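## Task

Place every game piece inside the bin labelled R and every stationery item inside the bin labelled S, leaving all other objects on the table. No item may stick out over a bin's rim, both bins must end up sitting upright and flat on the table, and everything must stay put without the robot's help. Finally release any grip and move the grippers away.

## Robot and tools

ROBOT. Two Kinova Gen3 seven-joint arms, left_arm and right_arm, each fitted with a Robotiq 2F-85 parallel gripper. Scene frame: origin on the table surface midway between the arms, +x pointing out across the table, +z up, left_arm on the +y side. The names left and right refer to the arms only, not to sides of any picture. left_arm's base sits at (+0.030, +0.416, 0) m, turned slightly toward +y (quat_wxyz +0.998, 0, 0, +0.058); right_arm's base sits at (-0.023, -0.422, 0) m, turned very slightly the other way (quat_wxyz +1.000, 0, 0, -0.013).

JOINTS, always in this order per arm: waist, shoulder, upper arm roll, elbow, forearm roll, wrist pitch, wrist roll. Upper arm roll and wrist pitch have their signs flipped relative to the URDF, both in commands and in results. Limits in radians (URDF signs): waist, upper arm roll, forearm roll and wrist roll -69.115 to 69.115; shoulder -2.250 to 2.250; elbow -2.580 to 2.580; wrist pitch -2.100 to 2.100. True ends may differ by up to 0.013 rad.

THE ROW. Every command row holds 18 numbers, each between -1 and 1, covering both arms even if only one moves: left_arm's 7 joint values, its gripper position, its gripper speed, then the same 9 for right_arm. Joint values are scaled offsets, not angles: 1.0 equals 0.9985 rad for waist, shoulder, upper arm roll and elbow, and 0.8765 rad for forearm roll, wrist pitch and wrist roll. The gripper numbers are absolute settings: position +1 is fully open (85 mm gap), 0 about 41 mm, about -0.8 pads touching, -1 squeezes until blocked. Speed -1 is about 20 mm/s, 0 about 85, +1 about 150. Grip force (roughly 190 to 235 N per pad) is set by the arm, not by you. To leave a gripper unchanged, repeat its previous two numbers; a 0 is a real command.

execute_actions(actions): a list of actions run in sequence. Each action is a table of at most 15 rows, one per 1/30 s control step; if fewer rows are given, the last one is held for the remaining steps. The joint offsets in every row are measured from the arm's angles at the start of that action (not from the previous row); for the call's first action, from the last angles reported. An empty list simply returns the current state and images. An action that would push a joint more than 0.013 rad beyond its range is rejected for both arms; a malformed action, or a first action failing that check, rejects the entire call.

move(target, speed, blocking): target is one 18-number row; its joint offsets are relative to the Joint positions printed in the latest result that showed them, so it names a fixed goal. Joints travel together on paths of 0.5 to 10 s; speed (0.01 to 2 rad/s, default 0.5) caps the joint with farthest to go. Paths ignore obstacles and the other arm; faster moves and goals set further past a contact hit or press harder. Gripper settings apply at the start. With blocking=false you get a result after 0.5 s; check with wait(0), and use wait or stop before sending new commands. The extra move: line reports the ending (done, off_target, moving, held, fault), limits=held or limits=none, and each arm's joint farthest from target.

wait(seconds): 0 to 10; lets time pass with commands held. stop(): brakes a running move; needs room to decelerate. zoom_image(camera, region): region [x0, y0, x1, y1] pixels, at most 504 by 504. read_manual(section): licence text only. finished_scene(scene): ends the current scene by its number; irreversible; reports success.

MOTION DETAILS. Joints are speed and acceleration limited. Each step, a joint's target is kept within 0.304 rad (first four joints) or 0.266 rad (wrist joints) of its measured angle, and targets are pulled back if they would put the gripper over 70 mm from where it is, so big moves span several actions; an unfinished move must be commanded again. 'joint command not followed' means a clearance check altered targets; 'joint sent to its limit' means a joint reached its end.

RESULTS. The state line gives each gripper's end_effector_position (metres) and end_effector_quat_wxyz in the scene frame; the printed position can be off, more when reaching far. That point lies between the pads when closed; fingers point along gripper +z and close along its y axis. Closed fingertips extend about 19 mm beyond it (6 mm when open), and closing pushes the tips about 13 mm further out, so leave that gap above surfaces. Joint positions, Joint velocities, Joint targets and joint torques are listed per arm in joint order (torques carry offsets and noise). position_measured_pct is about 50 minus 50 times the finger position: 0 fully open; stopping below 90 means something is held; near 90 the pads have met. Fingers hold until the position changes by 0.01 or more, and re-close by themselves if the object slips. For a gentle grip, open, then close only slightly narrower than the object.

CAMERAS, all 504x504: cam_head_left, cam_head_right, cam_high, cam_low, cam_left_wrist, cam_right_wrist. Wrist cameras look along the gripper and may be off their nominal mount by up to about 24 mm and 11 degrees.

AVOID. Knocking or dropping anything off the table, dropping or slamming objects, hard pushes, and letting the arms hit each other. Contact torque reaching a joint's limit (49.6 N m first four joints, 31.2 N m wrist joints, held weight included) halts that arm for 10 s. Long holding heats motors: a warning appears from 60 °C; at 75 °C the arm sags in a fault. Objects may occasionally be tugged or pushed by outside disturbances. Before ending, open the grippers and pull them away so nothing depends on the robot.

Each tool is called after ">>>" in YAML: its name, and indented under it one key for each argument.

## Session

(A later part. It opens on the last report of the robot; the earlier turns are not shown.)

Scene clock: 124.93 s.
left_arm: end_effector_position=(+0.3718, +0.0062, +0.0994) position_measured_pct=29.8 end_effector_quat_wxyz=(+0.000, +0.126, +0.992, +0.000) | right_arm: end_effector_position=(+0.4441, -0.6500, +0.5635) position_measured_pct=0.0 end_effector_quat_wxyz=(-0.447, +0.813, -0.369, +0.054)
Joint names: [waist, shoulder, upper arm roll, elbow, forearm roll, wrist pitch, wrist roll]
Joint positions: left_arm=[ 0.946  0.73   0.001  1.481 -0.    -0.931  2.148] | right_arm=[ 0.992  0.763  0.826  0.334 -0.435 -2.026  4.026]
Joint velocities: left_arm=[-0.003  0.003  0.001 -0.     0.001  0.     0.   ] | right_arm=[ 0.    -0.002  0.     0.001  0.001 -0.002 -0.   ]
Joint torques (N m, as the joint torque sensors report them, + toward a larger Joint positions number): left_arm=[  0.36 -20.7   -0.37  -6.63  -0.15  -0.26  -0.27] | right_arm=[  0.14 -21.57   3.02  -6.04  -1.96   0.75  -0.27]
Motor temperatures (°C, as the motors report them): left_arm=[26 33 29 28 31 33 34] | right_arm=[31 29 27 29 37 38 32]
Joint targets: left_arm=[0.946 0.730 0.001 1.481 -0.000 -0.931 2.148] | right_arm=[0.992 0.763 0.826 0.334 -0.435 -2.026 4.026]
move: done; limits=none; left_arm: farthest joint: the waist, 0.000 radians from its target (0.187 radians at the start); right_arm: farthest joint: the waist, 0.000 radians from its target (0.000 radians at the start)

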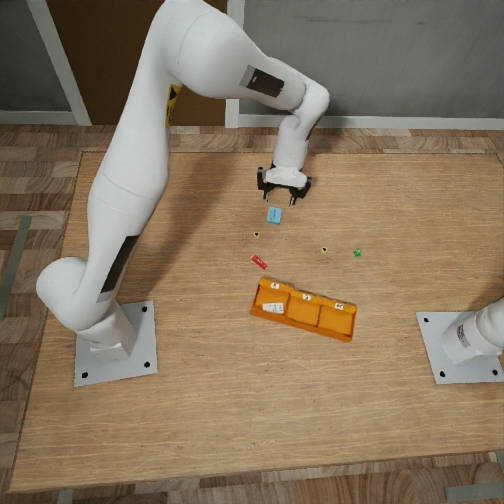

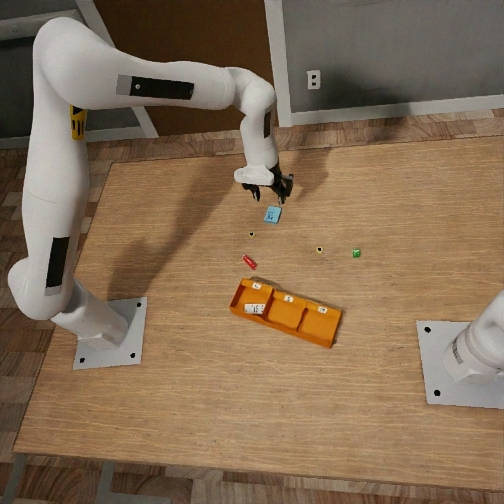

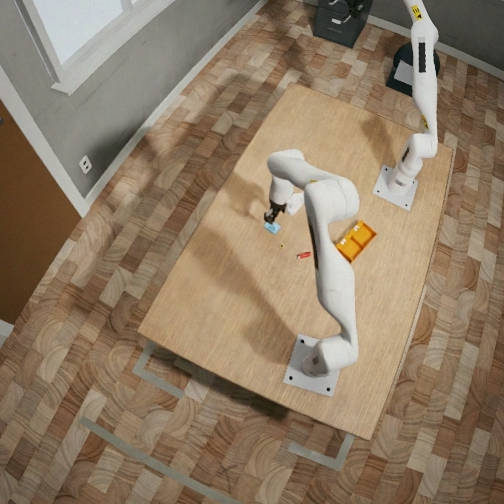

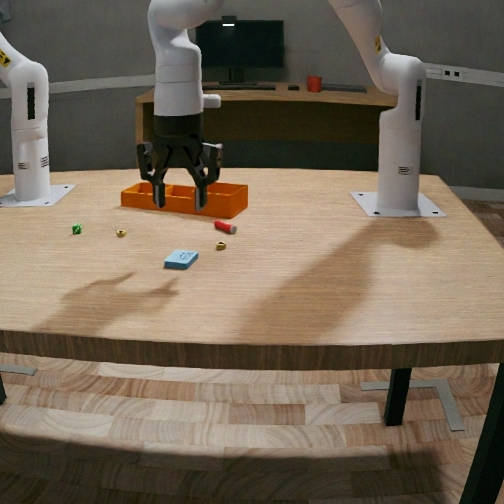

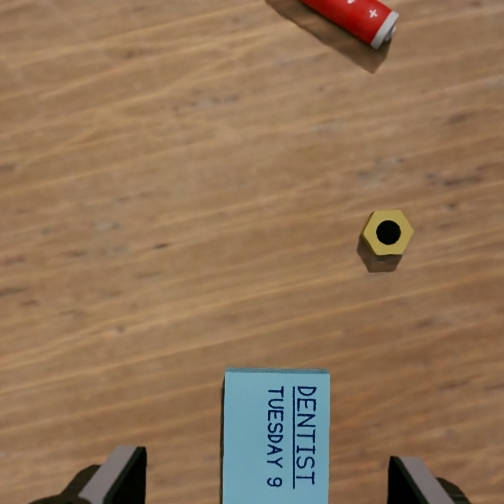

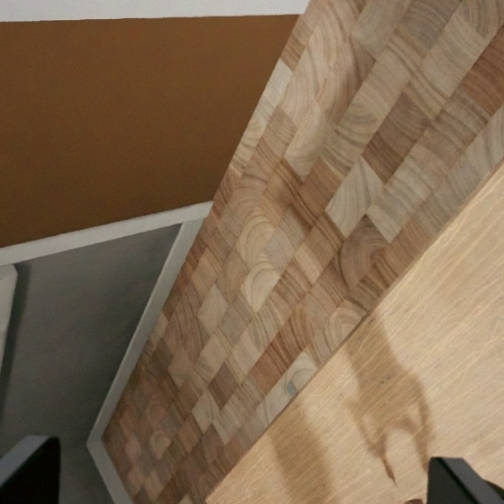

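>>> move:
  target: [-0.008,0.123,0,0.05,0,0.198,0,0.4,0,0,0,0,0,0,0,0,1,0]
  speed: 0.3

>>> move:
  target: [0,0,0,0,0,0,0,-1,0.5,0,0,0,0,0,0,0,1,0]

>>> move:
  target: [0,-0.14,0,-0.055,0,-0.22,0,-1,0.5,0,0,0,0,0,0,0,1,0]

Scene clock: 134.90 s.
left_arm: end_effector_position=(+0.3755, +0.0085, +0.0222) position_measured_pct=29.8 end_effector_quat_wxyz=(+0.001, +0.122, +0.993, -0.000) | right_arm: end_effector_position=(+0.4441, -0.6500, +0.5635) position_measured_pct=0.0 end_effector_quat_wxyz=(-0.447, +0.813, -0.369, +0.054)
Joint names: [waist, shoulder, upper arm roll, elbow, forearm roll, wrist pitch, wrist roll]
Joint positions: left_arm=[ 0.938  0.852  0.001  1.531 -0.    -0.757  2.148] | right_arm=[ 0.992  0.763  0.826  0.334 -0.435 -2.026  4.026]
Joint velocities: left_arm=[ 0.     0.001  0.    -0.001  0.     0.     0.001] | right_arm=[ 0.001  0.001  0.    -0.    -0.001 -0.    -0.   ]
Joint torques (N m, as the joint torque sensors report them, + toward a larger Joint positions number): left_arm=[  0.22 -21.37  -0.53  -5.67  -0.12  -0.18  -0.23] | right_arm=[ -0.01 -21.62   2.98  -5.99  -1.86   0.64  -0.36]
Motor temperatures (°C, as the motors report them): left_arm=[26 33 29 28 31 33 34] | right_arm=[31 29 27 29 37 38 32]
Joint targets: left_arm=[0.938 0.853 0.001 1.531 -0.000 -0.757 2.148] | right_arm=[0.992 0.763 0.826 0.334 -0.435 -2.026 4.026]
move: done; limits=none; left_arm: farthest joint: the waist, 0.000 radians from its target (0.008 radians at the start); right_arm: farthest joint: the waist, 0.000 radians from its target (0.000 radians at the start)

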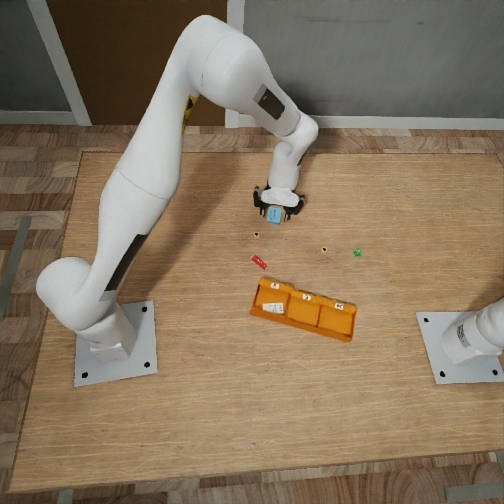

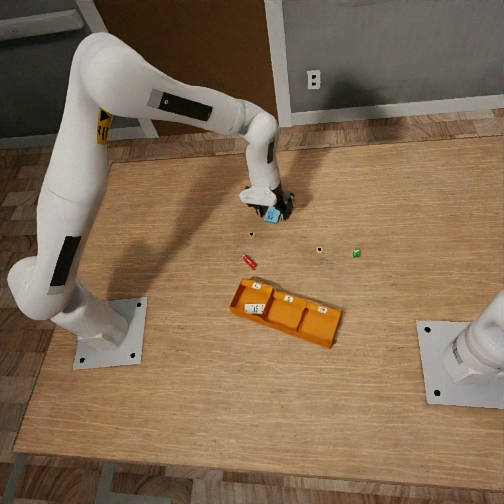

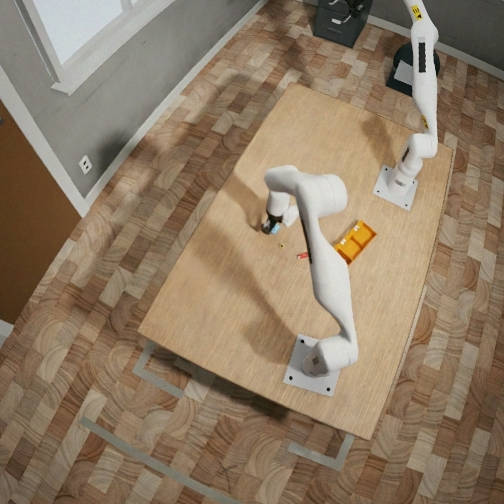

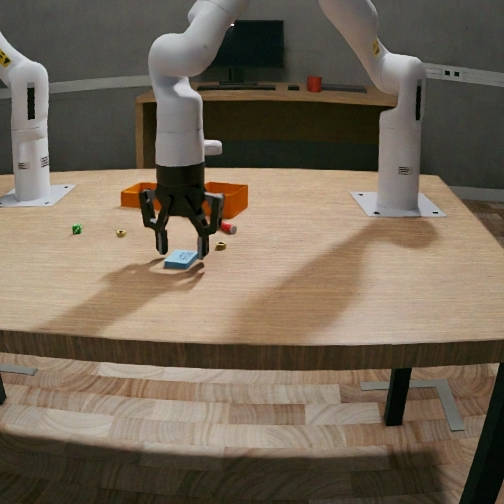

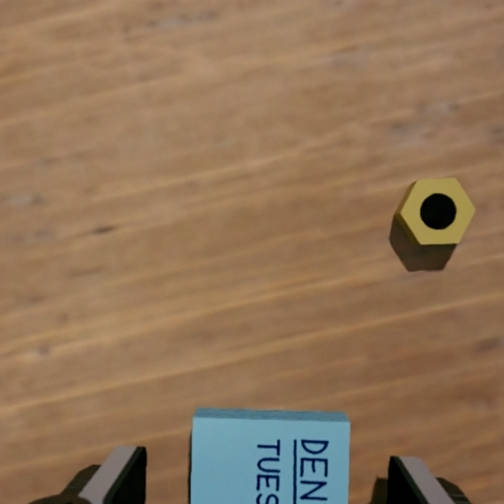

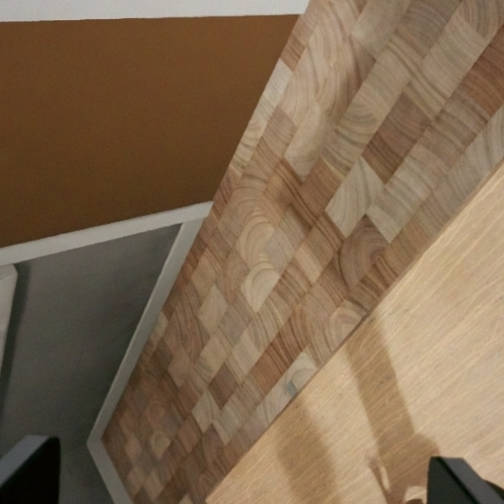

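Scene clock: 135.43 s.
left_arm: end_effector_position=(+0.3757, +0.0082, +0.0232) position_measured_pct=59.1 end_effector_quat_wxyz=(+0.001, +0.122, +0.993, -0.001) | right_arm: end_effector_position=(+0.4441, -0.6500, +0.5635) position_measured_pct=0.0 end_effector_quat_wxyz=(-0.447, +0.813, -0.369, +0.054)
Joint names: [waist, shoulder, upper arm roll, elbow, forearm roll, wrist pitch, wrist roll]
Joint positions: left_arm=[ 0.938  0.851  0.001  1.53  -0.    -0.758  2.148] | right_arm=[ 0.992  0.763  0.826  0.334 -0.435 -2.026  4.026]
Joint velocities: left_arm=[ 0.    -0.002 -0.    -0.     0.001  0.     0.001] | right_arm=[ 0.    -0.001  0.     0.001 -0.    -0.    -0.   ]
Joint torques (N m, as the joint torque sensors report them, + toward a larger Joint positions number): left_arm=[  0.16 -20.15  -0.28  -5.35  -0.15   0.11  -0.29] | right_arm=[  0.12 -21.62   3.22  -6.11  -1.88   0.67  -0.37]
Motor temperatures (°C, as the motors report them): left_arm=[26 33 29 28 31 33 34] | right_arm=[31 29 27 29 37 38 32]
Joint targets: left_arm=[0.938 0.852 0.001 1.531 -0.000 -0.757 2.148] | right_arm=[0.992 0.763 0.826 0.334 -0.435 -2.026 4.026]
move: done; limits=none; left_arm: farthest joint: the shoulder, 0.001 radians from its target (0.000 radians at the start); right_arm: farthest joint: the waist, 0.000 radians from its target (0.000 radians at the start)

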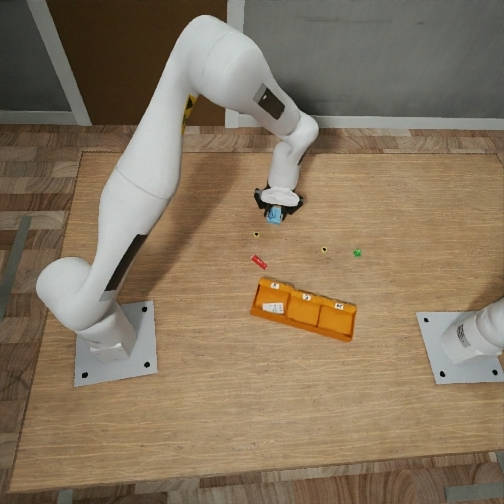

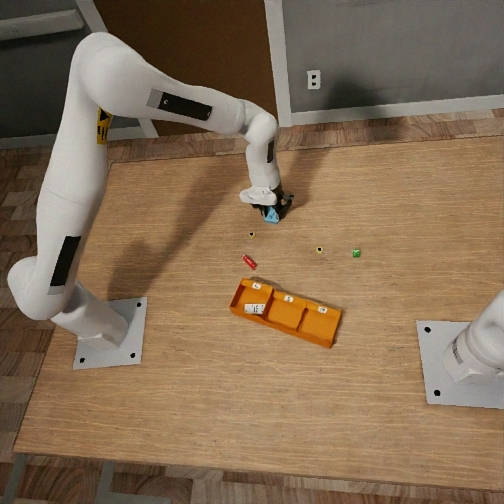

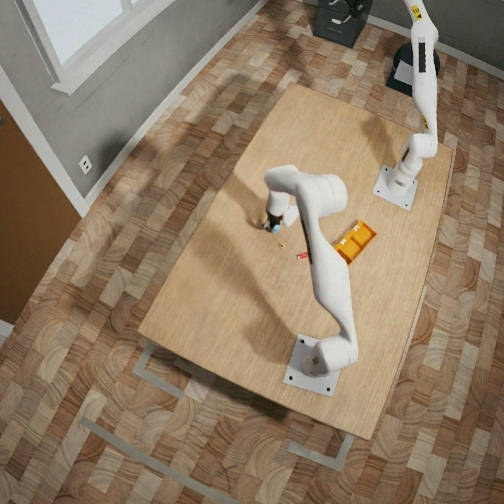

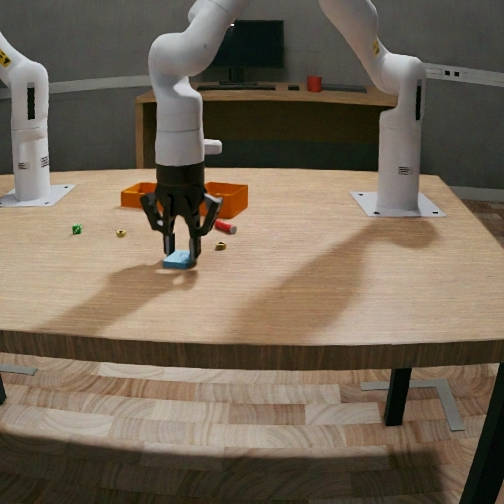

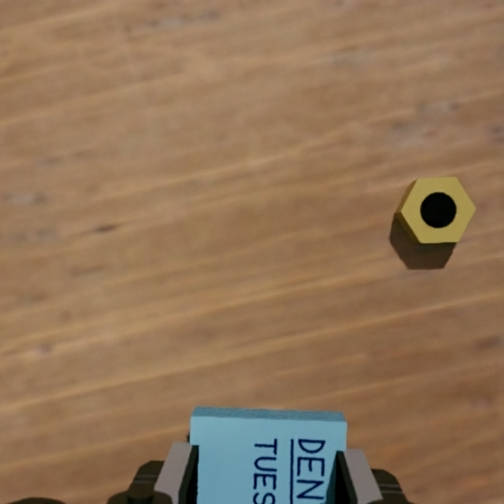

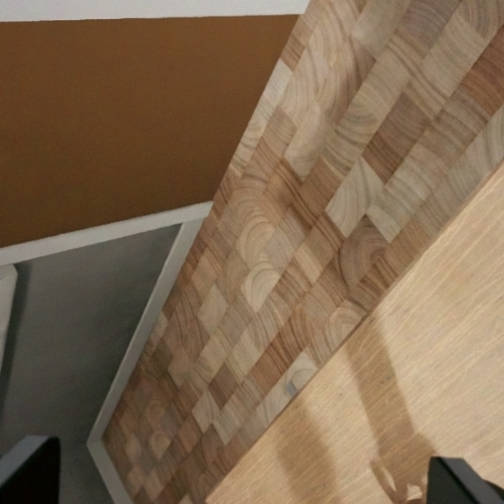

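Scene clock: 136.33 s.
left_arm: end_effector_position=(+0.3749, +0.0091, +0.1106) position_measured_pct=59.1 end_effector_quat_wxyz=(+0.002, +0.122, +0.993, -0.001) | right_arm: end_effector_position=(+0.4441, -0.6500, +0.5635) position_measured_pct=0.0 end_effector_quat_wxyz=(-0.447, +0.813, -0.369, +0.054)
Joint names: [waist, shoulder, upper arm roll, elbow, forearm roll, wrist pitch, wrist roll]
Joint positions: left_arm=[ 0.938  0.711  0.001  1.475 -0.    -0.951  2.148] | right_arm=[ 0.992  0.763  0.826  0.334 -0.435 -2.026  4.026]
Joint velocities: left_arm=[ 0.    -0.004  0.     0.001  0.    -0.    -0.001] | right_arm=[-0.001 -0.001  0.     0.001 -0.     0.001  0.   ]
Joint torques (N m, as the joint torque sensors report them, + toward a larger Joint positions number): left_arm=[  0.21 -20.44  -0.29  -6.73  -0.04  -0.22  -0.23] | right_arm=[  0.13 -21.64   3.08  -6.17  -1.84   0.74  -0.29]
Motor temperatures (°C, as the motors report them): left_arm=[26 33 29 28 31 33 34] | right_arm=[31 29 27 29 37 38 32]
Joint targets: left_arm=[0.938 0.711 0.001 1.475 -0.000 -0.951 2.148] | right_arm=[0.992 0.763 0.826 0.334 -0.435 -2.026 4.026]
move: done; limits=none; left_arm: farthest joint: the waist, 0.000 radians from its target (0.000 radians at the start); right_arm: farthest joint: the waist, 0.000 radians from its target (0.000 radians at the start)

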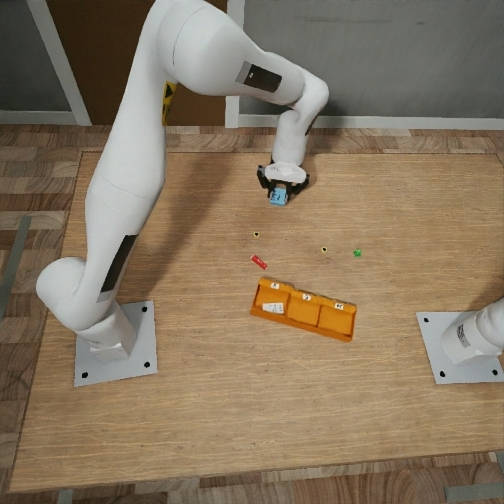

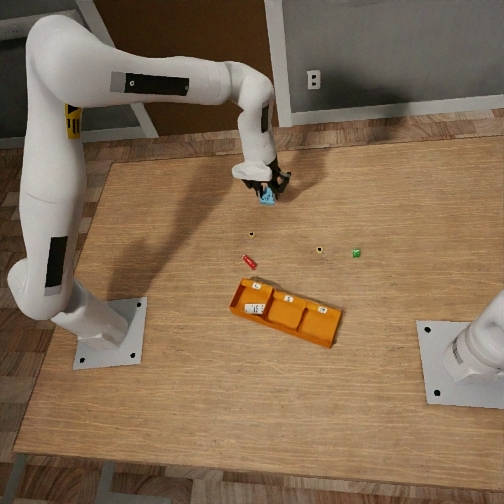

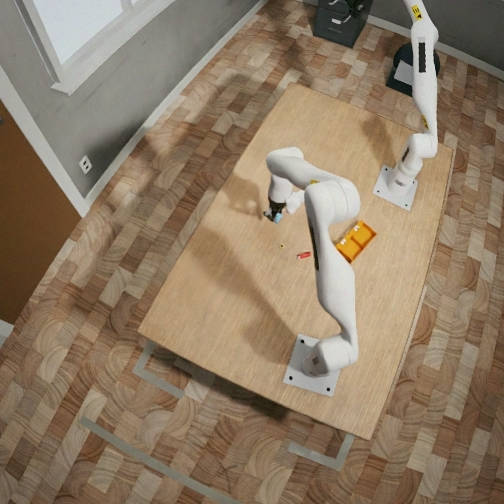

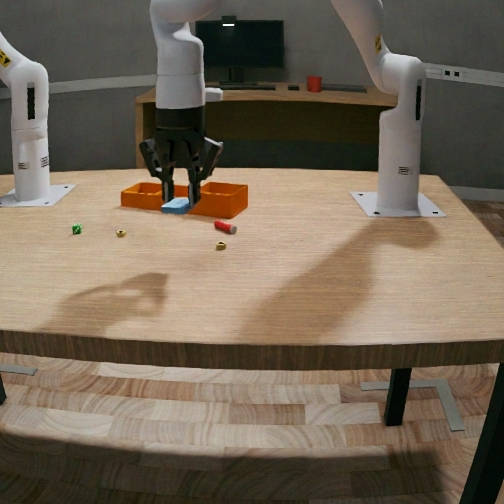

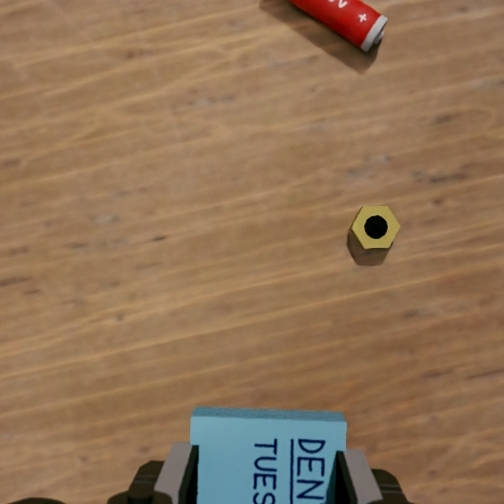

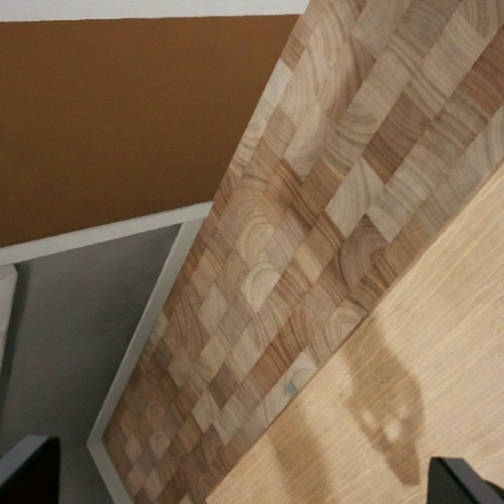

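>>> move:
  target: [0.29,-0.08,0,0.14,0,0.06,-0.58,-1,0.5,0,0,0,0,0,0,0,1,0]
  speed: 0.9

>>> move:
  target: [0.292,-0.054,0,0.14,0,0.102,-0.578,-1,0.5,0,0,0,0,0,0,0,1,0]
  speed: 0.9

Scene clock: 146.97 s.
left_arm: end_effector_position=(+0.2268, -0.0365, +0.1165) position_measured_pct=59.1 end_effector_quat_wxyz=(-0.001, +0.498, +0.867, +0.001) | right_arm: end_effector_position=(+0.4441, -0.6500, +0.5635) position_measured_pct=0.0 end_effector_quat_wxyz=(-0.447, +0.813, -0.369, +0.054)
Joint names: [waist, shoulder, upper arm roll, elbow, forearm roll, wrist pitch, wrist roll]
Joint positions: left_arm=[ 1.227  0.632  0.001  1.615 -0.    -0.898  1.64 ] | right_arm=[ 0.992  0.763  0.826  0.334 -0.435 -2.026  4.026]
Joint velocities: left_arm=[ 0.002  0.001  0.     0.    -0.    -0.    -0.   ] | right_arm=[ 0.001  0.001 -0.    -0.001  0.002  0.001 -0.   ]
Joint torques (N m, as the joint torque sensors report them, + toward a larger Joint positions number): left_arm=[  0.09 -19.02  -0.27  -6.38  -0.15  -0.18  -0.26] | right_arm=[  0.12 -21.73   3.07  -5.98  -1.97   0.65  -0.34]
Motor temperatures (°C, as the motors report them): left_arm=[26 34 29 28 31 33 34] | right_arm=[31 29 27 29 37 38 32]
Joint targets: left_arm=[1.228 0.631 0.001 1.615 -0.000 -0.898 1.640] | right_arm=[0.992 0.763 0.826 0.334 -0.435 -2.026 4.026]
move: done; limits=none; left_arm: farthest joint: the waist, 0.000 radians from its target (0.289 radians at the start); right_arm: farthest joint: the waist, 0.000 radians from its target (0.000 radians at the start)

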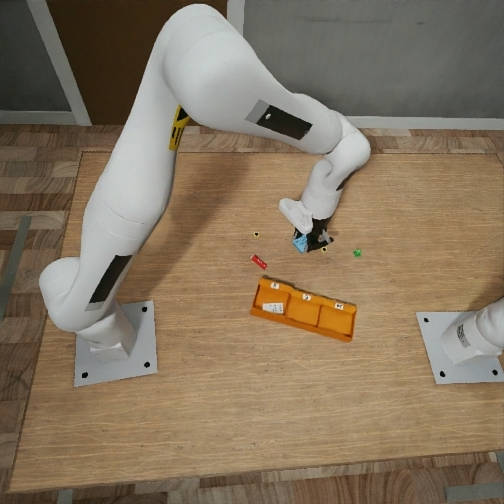

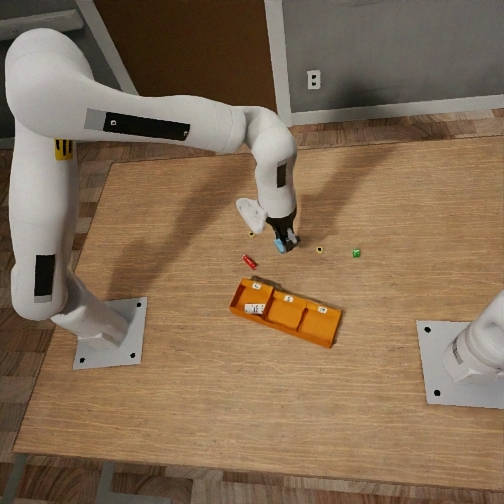

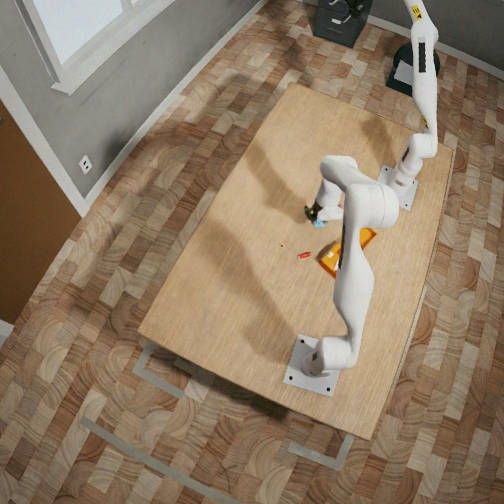

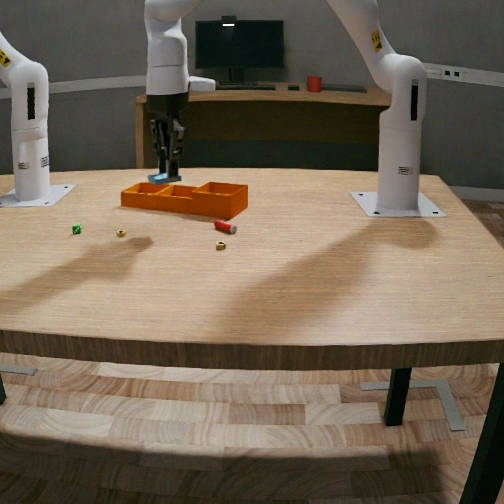

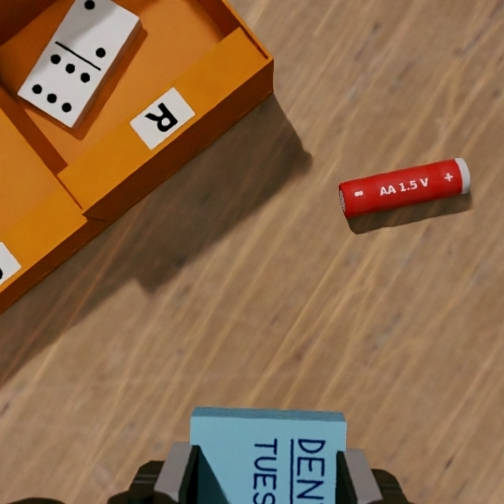

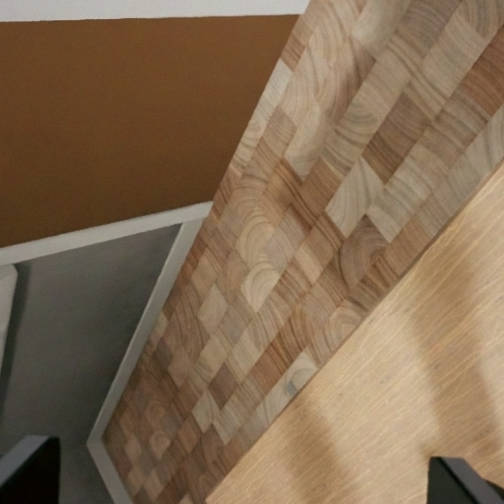

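Scene clock: 148.17 s.
left_arm: end_effector_position=(+0.0826, -0.0391, +0.1090) position_measured_pct=59.1 end_effector_quat_wxyz=(+0.000, +0.796, +0.606, +0.000) | right_arm: end_effector_position=(+0.4441, -0.6500, +0.5635) position_measured_pct=0.0 end_effector_quat_wxyz=(-0.447, +0.813, -0.369, +0.054)
Joint names: [waist, shoulder, upper arm roll, elbow, forearm roll, wrist pitch, wrist roll]
Joint positions: left_arm=[ 1.519  0.578  0.001  1.755 -0.    -0.809  1.133] | right_arm=[ 0.992  0.763  0.826  0.334 -0.435 -2.026  4.026]
Joint velocities: left_arm=[ 0.003  0.     0.     0.     0.001 -0.     0.002] | right_arm=[ 0.001 -0.    -0.    -0.     0.001  0.    -0.   ]
Joint torques (N m, as the joint torque sensors report them, + toward a larger Joint positions number): left_arm=[  0.36 -17.55  -0.22  -5.9   -0.2   -0.21  -0.27] | right_arm=[  0.   -21.57   3.14  -6.04  -1.91   0.63  -0.21]
Motor temperatures (°C, as the motors report them): left_arm=[26 34 29 28 31 33 34] | right_arm=[31 29 27 29 37 38 32]
Joint targets: left_arm=[1.519 0.578 0.001 1.755 -0.000 -0.809 1.133] | right_arm=[0.992 0.763 0.826 0.334 -0.435 -2.026 4.026]
move: done; limits=none; left_arm: farthest joint: the waist, 0.000 radians from its target (0.291 radians at the start); right_arm: farthest joint: the waist, 0.000 radians from its target (0.000 radians at the start)

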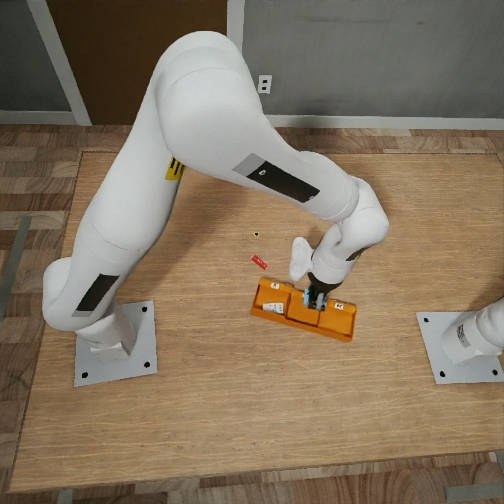

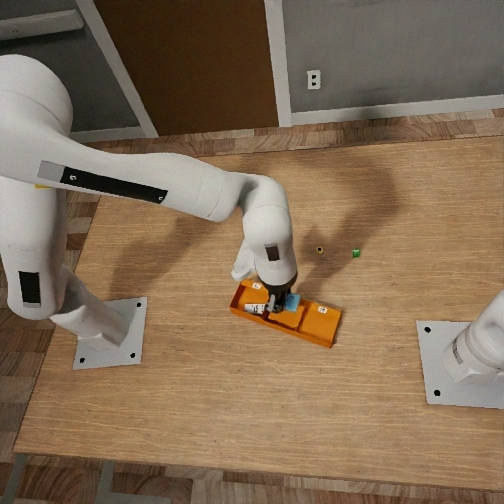

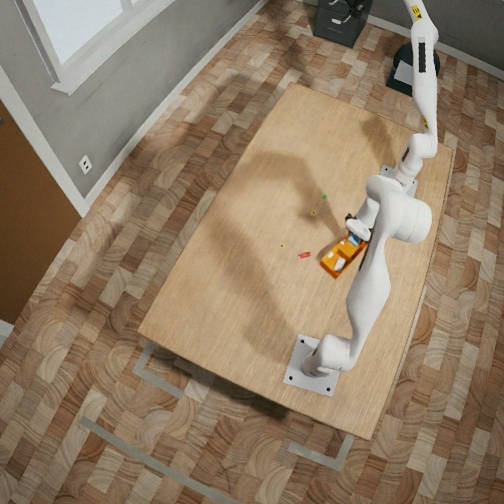

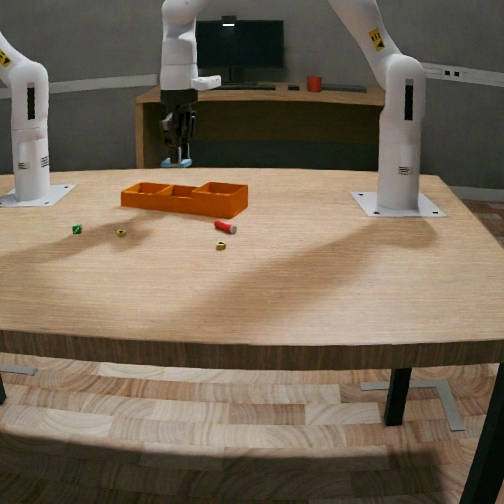

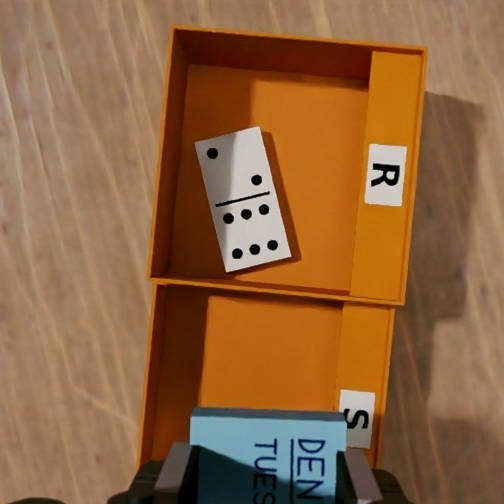

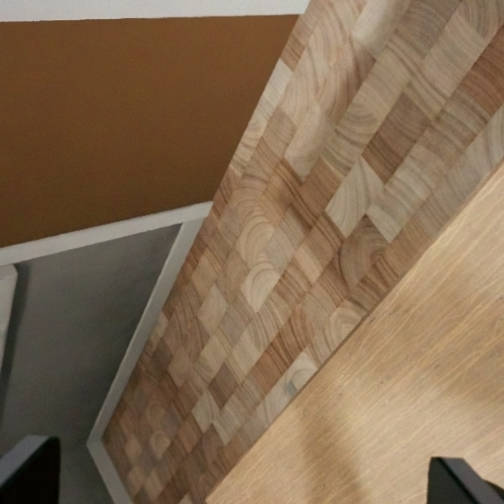

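>>> move:
  target: [0.006,0.037,0,0.083,0,0.137,-0.05,-1,0.5,0,0,0,0,0,0,0,1,0]
  speed: 0.3

Scene clock: 160.53 s.
left_arm: end_effector_position=(+0.0776, -0.0250, +0.0747) position_measured_pct=59.1 end_effector_quat_wxyz=(+0.000, +0.810, +0.586, +0.000) | right_arm: end_effector_position=(+0.4441, -0.6500, +0.5635) position_measured_pct=0.0 end_effector_quat_wxyz=(-0.447, +0.813, -0.369, +0.054)
Joint names: [waist, shoulder, upper arm roll, elbow, forearm roll, wrist pitch, wrist roll]
Joint positions: left_arm=[ 1.525  0.614  0.001  1.838 -0.    -0.689  1.089] | right_arm=[ 0.992  0.763  0.826  0.334 -0.435 -2.026  4.026]
Joint velocities: left_arm=[-0.     0.001  0.001  0.    -0.     0.001 -0.001] | right_arm=[ 0.001  0.001 -0.    -0.    -0.     0.    -0.   ]
Joint torques (N m, as the joint torque sensors report them, + toward a larger Joint positions number): left_arm=[  0.12 -17.42  -0.32  -4.99  -0.09  -0.21  -0.22] | right_arm=[  0.13 -21.85   3.09  -6.04  -1.92   0.61  -0.31]
Motor temperatures (°C, as the motors report them): left_arm=[26 34 29 28 31 33 34] | right_arm=[31 29 27 29 37 38 32]
Joint targets: left_arm=[1.525 0.615 0.001 1.838 -0.000 -0.688 1.089] | right_arm=[0.992 0.763 0.826 0.334 -0.435 -2.026 4.026]
move: done; limits=none; left_arm: farthest joint: the waist, 0.000 radians from its target (0.006 radians at the start); right_arm: farthest joint: the waist, 0.000 radians from its target (0.000 radians at the start)

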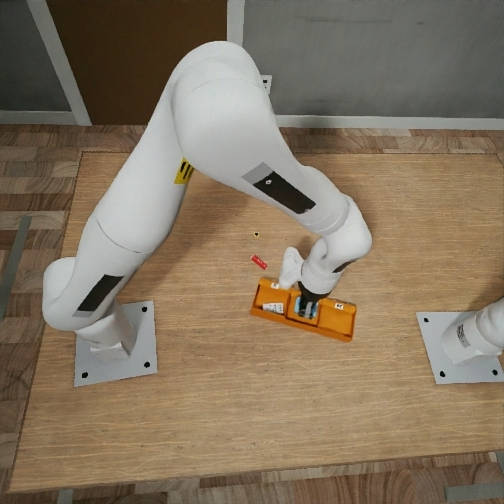

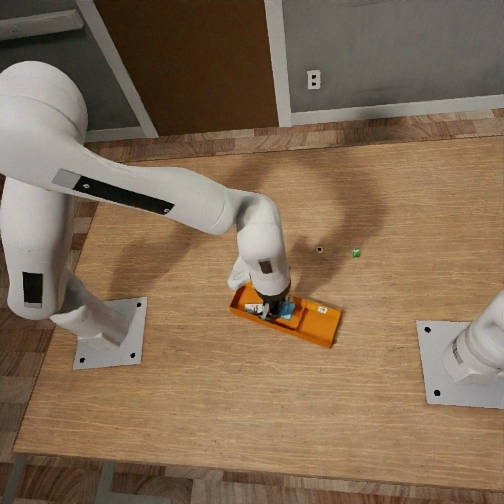

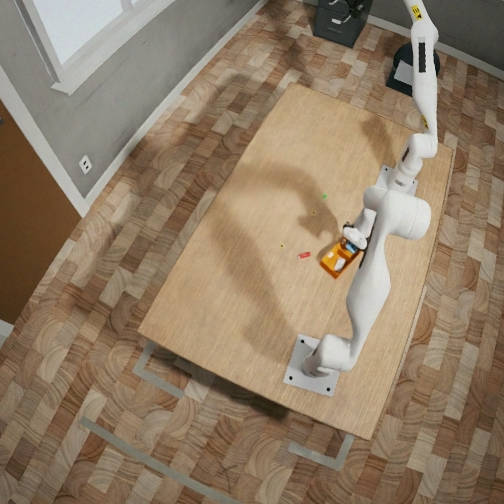

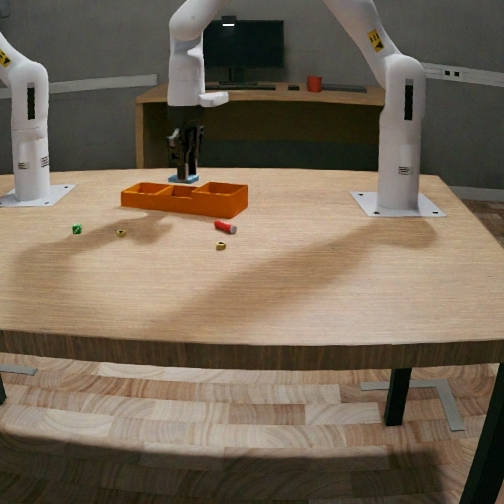

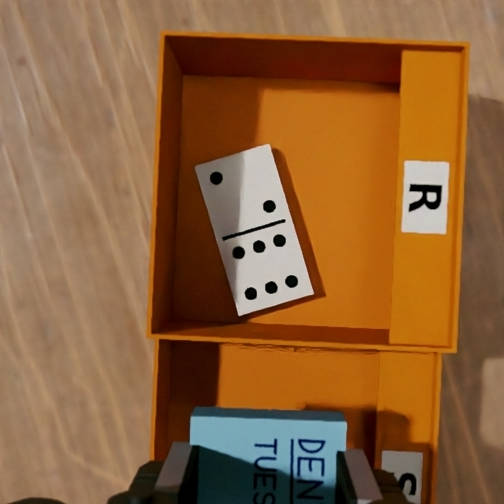

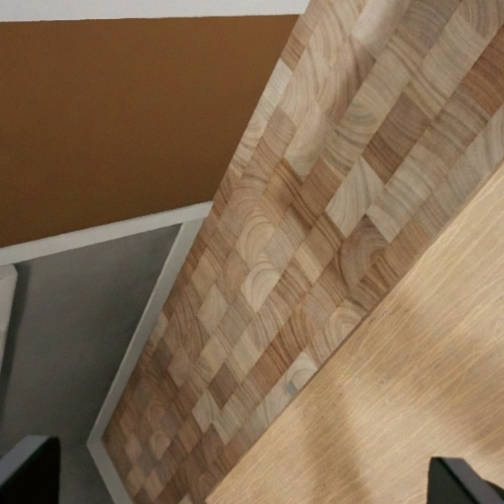

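>>> move:
  target: [0,0.06,0,0.02,0,0.09,0,-1,0.5,0,0,0,0,0,0,0,1,0]
  speed: 0.15

Scene clock: 166.10 s.
left_arm: end_effector_position=(+0.0776, -0.0249, +0.0445) position_measured_pct=59.1 end_effector_quat_wxyz=(+0.000, +0.810, +0.586, +0.000) | right_arm: end_effector_position=(+0.4441, -0.6500, +0.5635) position_measured_pct=0.0 end_effector_quat_wxyz=(-0.447, +0.813, -0.369, +0.054)
Joint names: [waist, shoulder, upper arm roll, elbow, forearm roll, wrist pitch, wrist roll]
Joint positions: left_arm=[ 1.525  0.674  0.001  1.858 -0.    -0.61   1.089] | right_arm=[ 0.992  0.763  0.826  0.334 -0.435 -2.026  4.026]
Joint velocities: left_arm=[ 0.     0.001 -0.    -0.    -0.001  0.001  0.   ] | right_arm=[-0.002 -0.001 -0.    -0.     0.002  0.001  0.   ]
Joint torques (N m, as the joint torque sensors report them, + toward a larger Joint positions number): left_arm=[  0.14 -17.9   -0.37  -4.58  -0.23  -0.21  -0.29] | right_arm=[  0.16 -21.75   3.12  -6.05  -1.91   0.68  -0.29]
Motor temperatures (°C, as the motors report them): left_arm=[26 34 29 28 31 33 34] | right_arm=[31 29 27 29 37 38 32]
Joint targets: left_arm=[1.525 0.674 0.001 1.858 -0.000 -0.610 1.089] | right_arm=[0.992 0.763 0.826 0.334 -0.435 -2.026 4.026]
move: done; limits=none; left_arm: farthest joint: the waist, 0.000 radians from its target (0.000 radians at the start); right_arm: farthest joint: the waist, 0.000 radians from its target (0.000 radians at the start)

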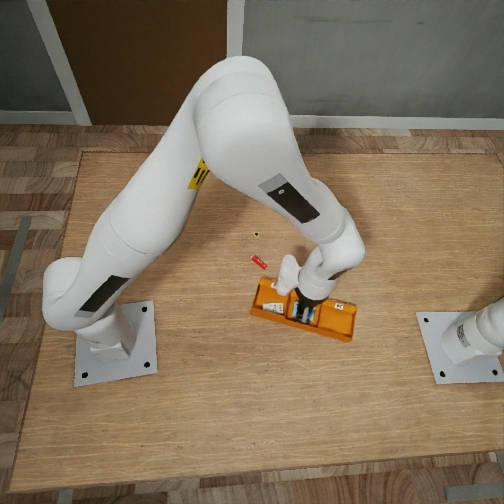

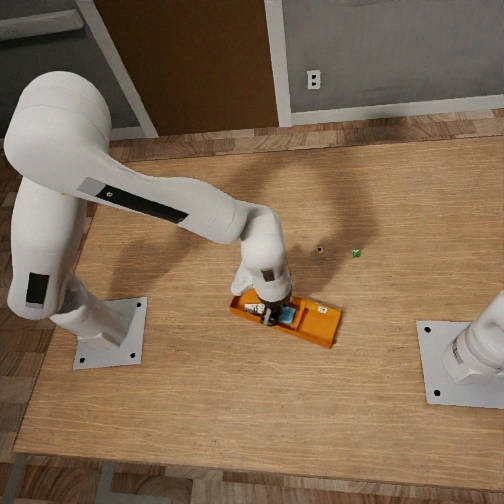

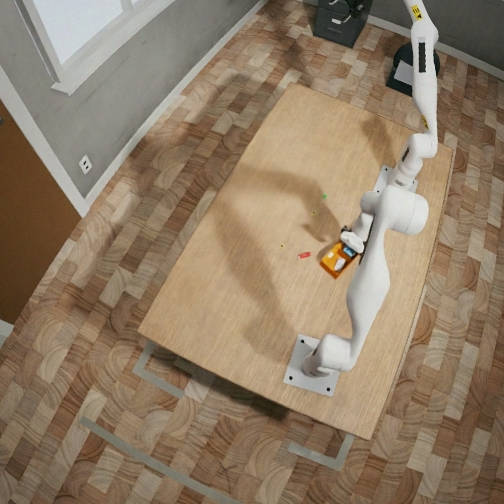

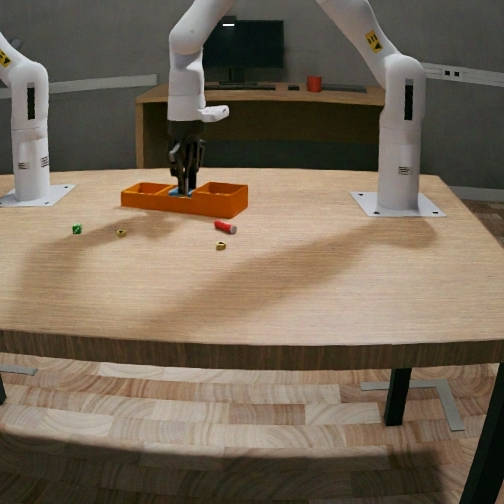

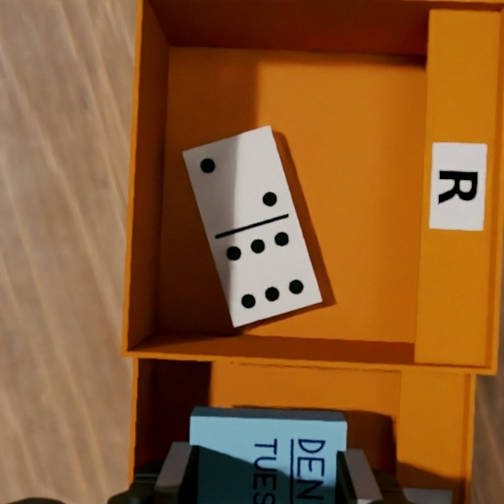

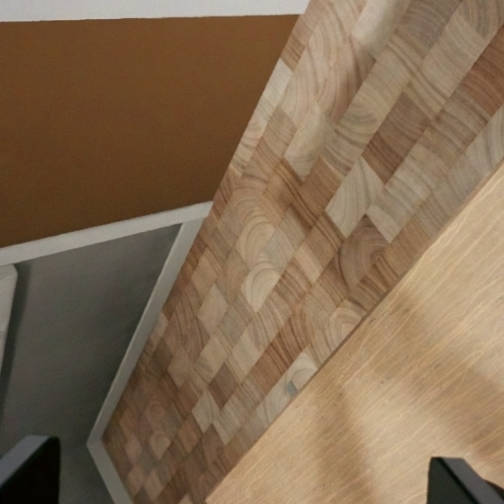

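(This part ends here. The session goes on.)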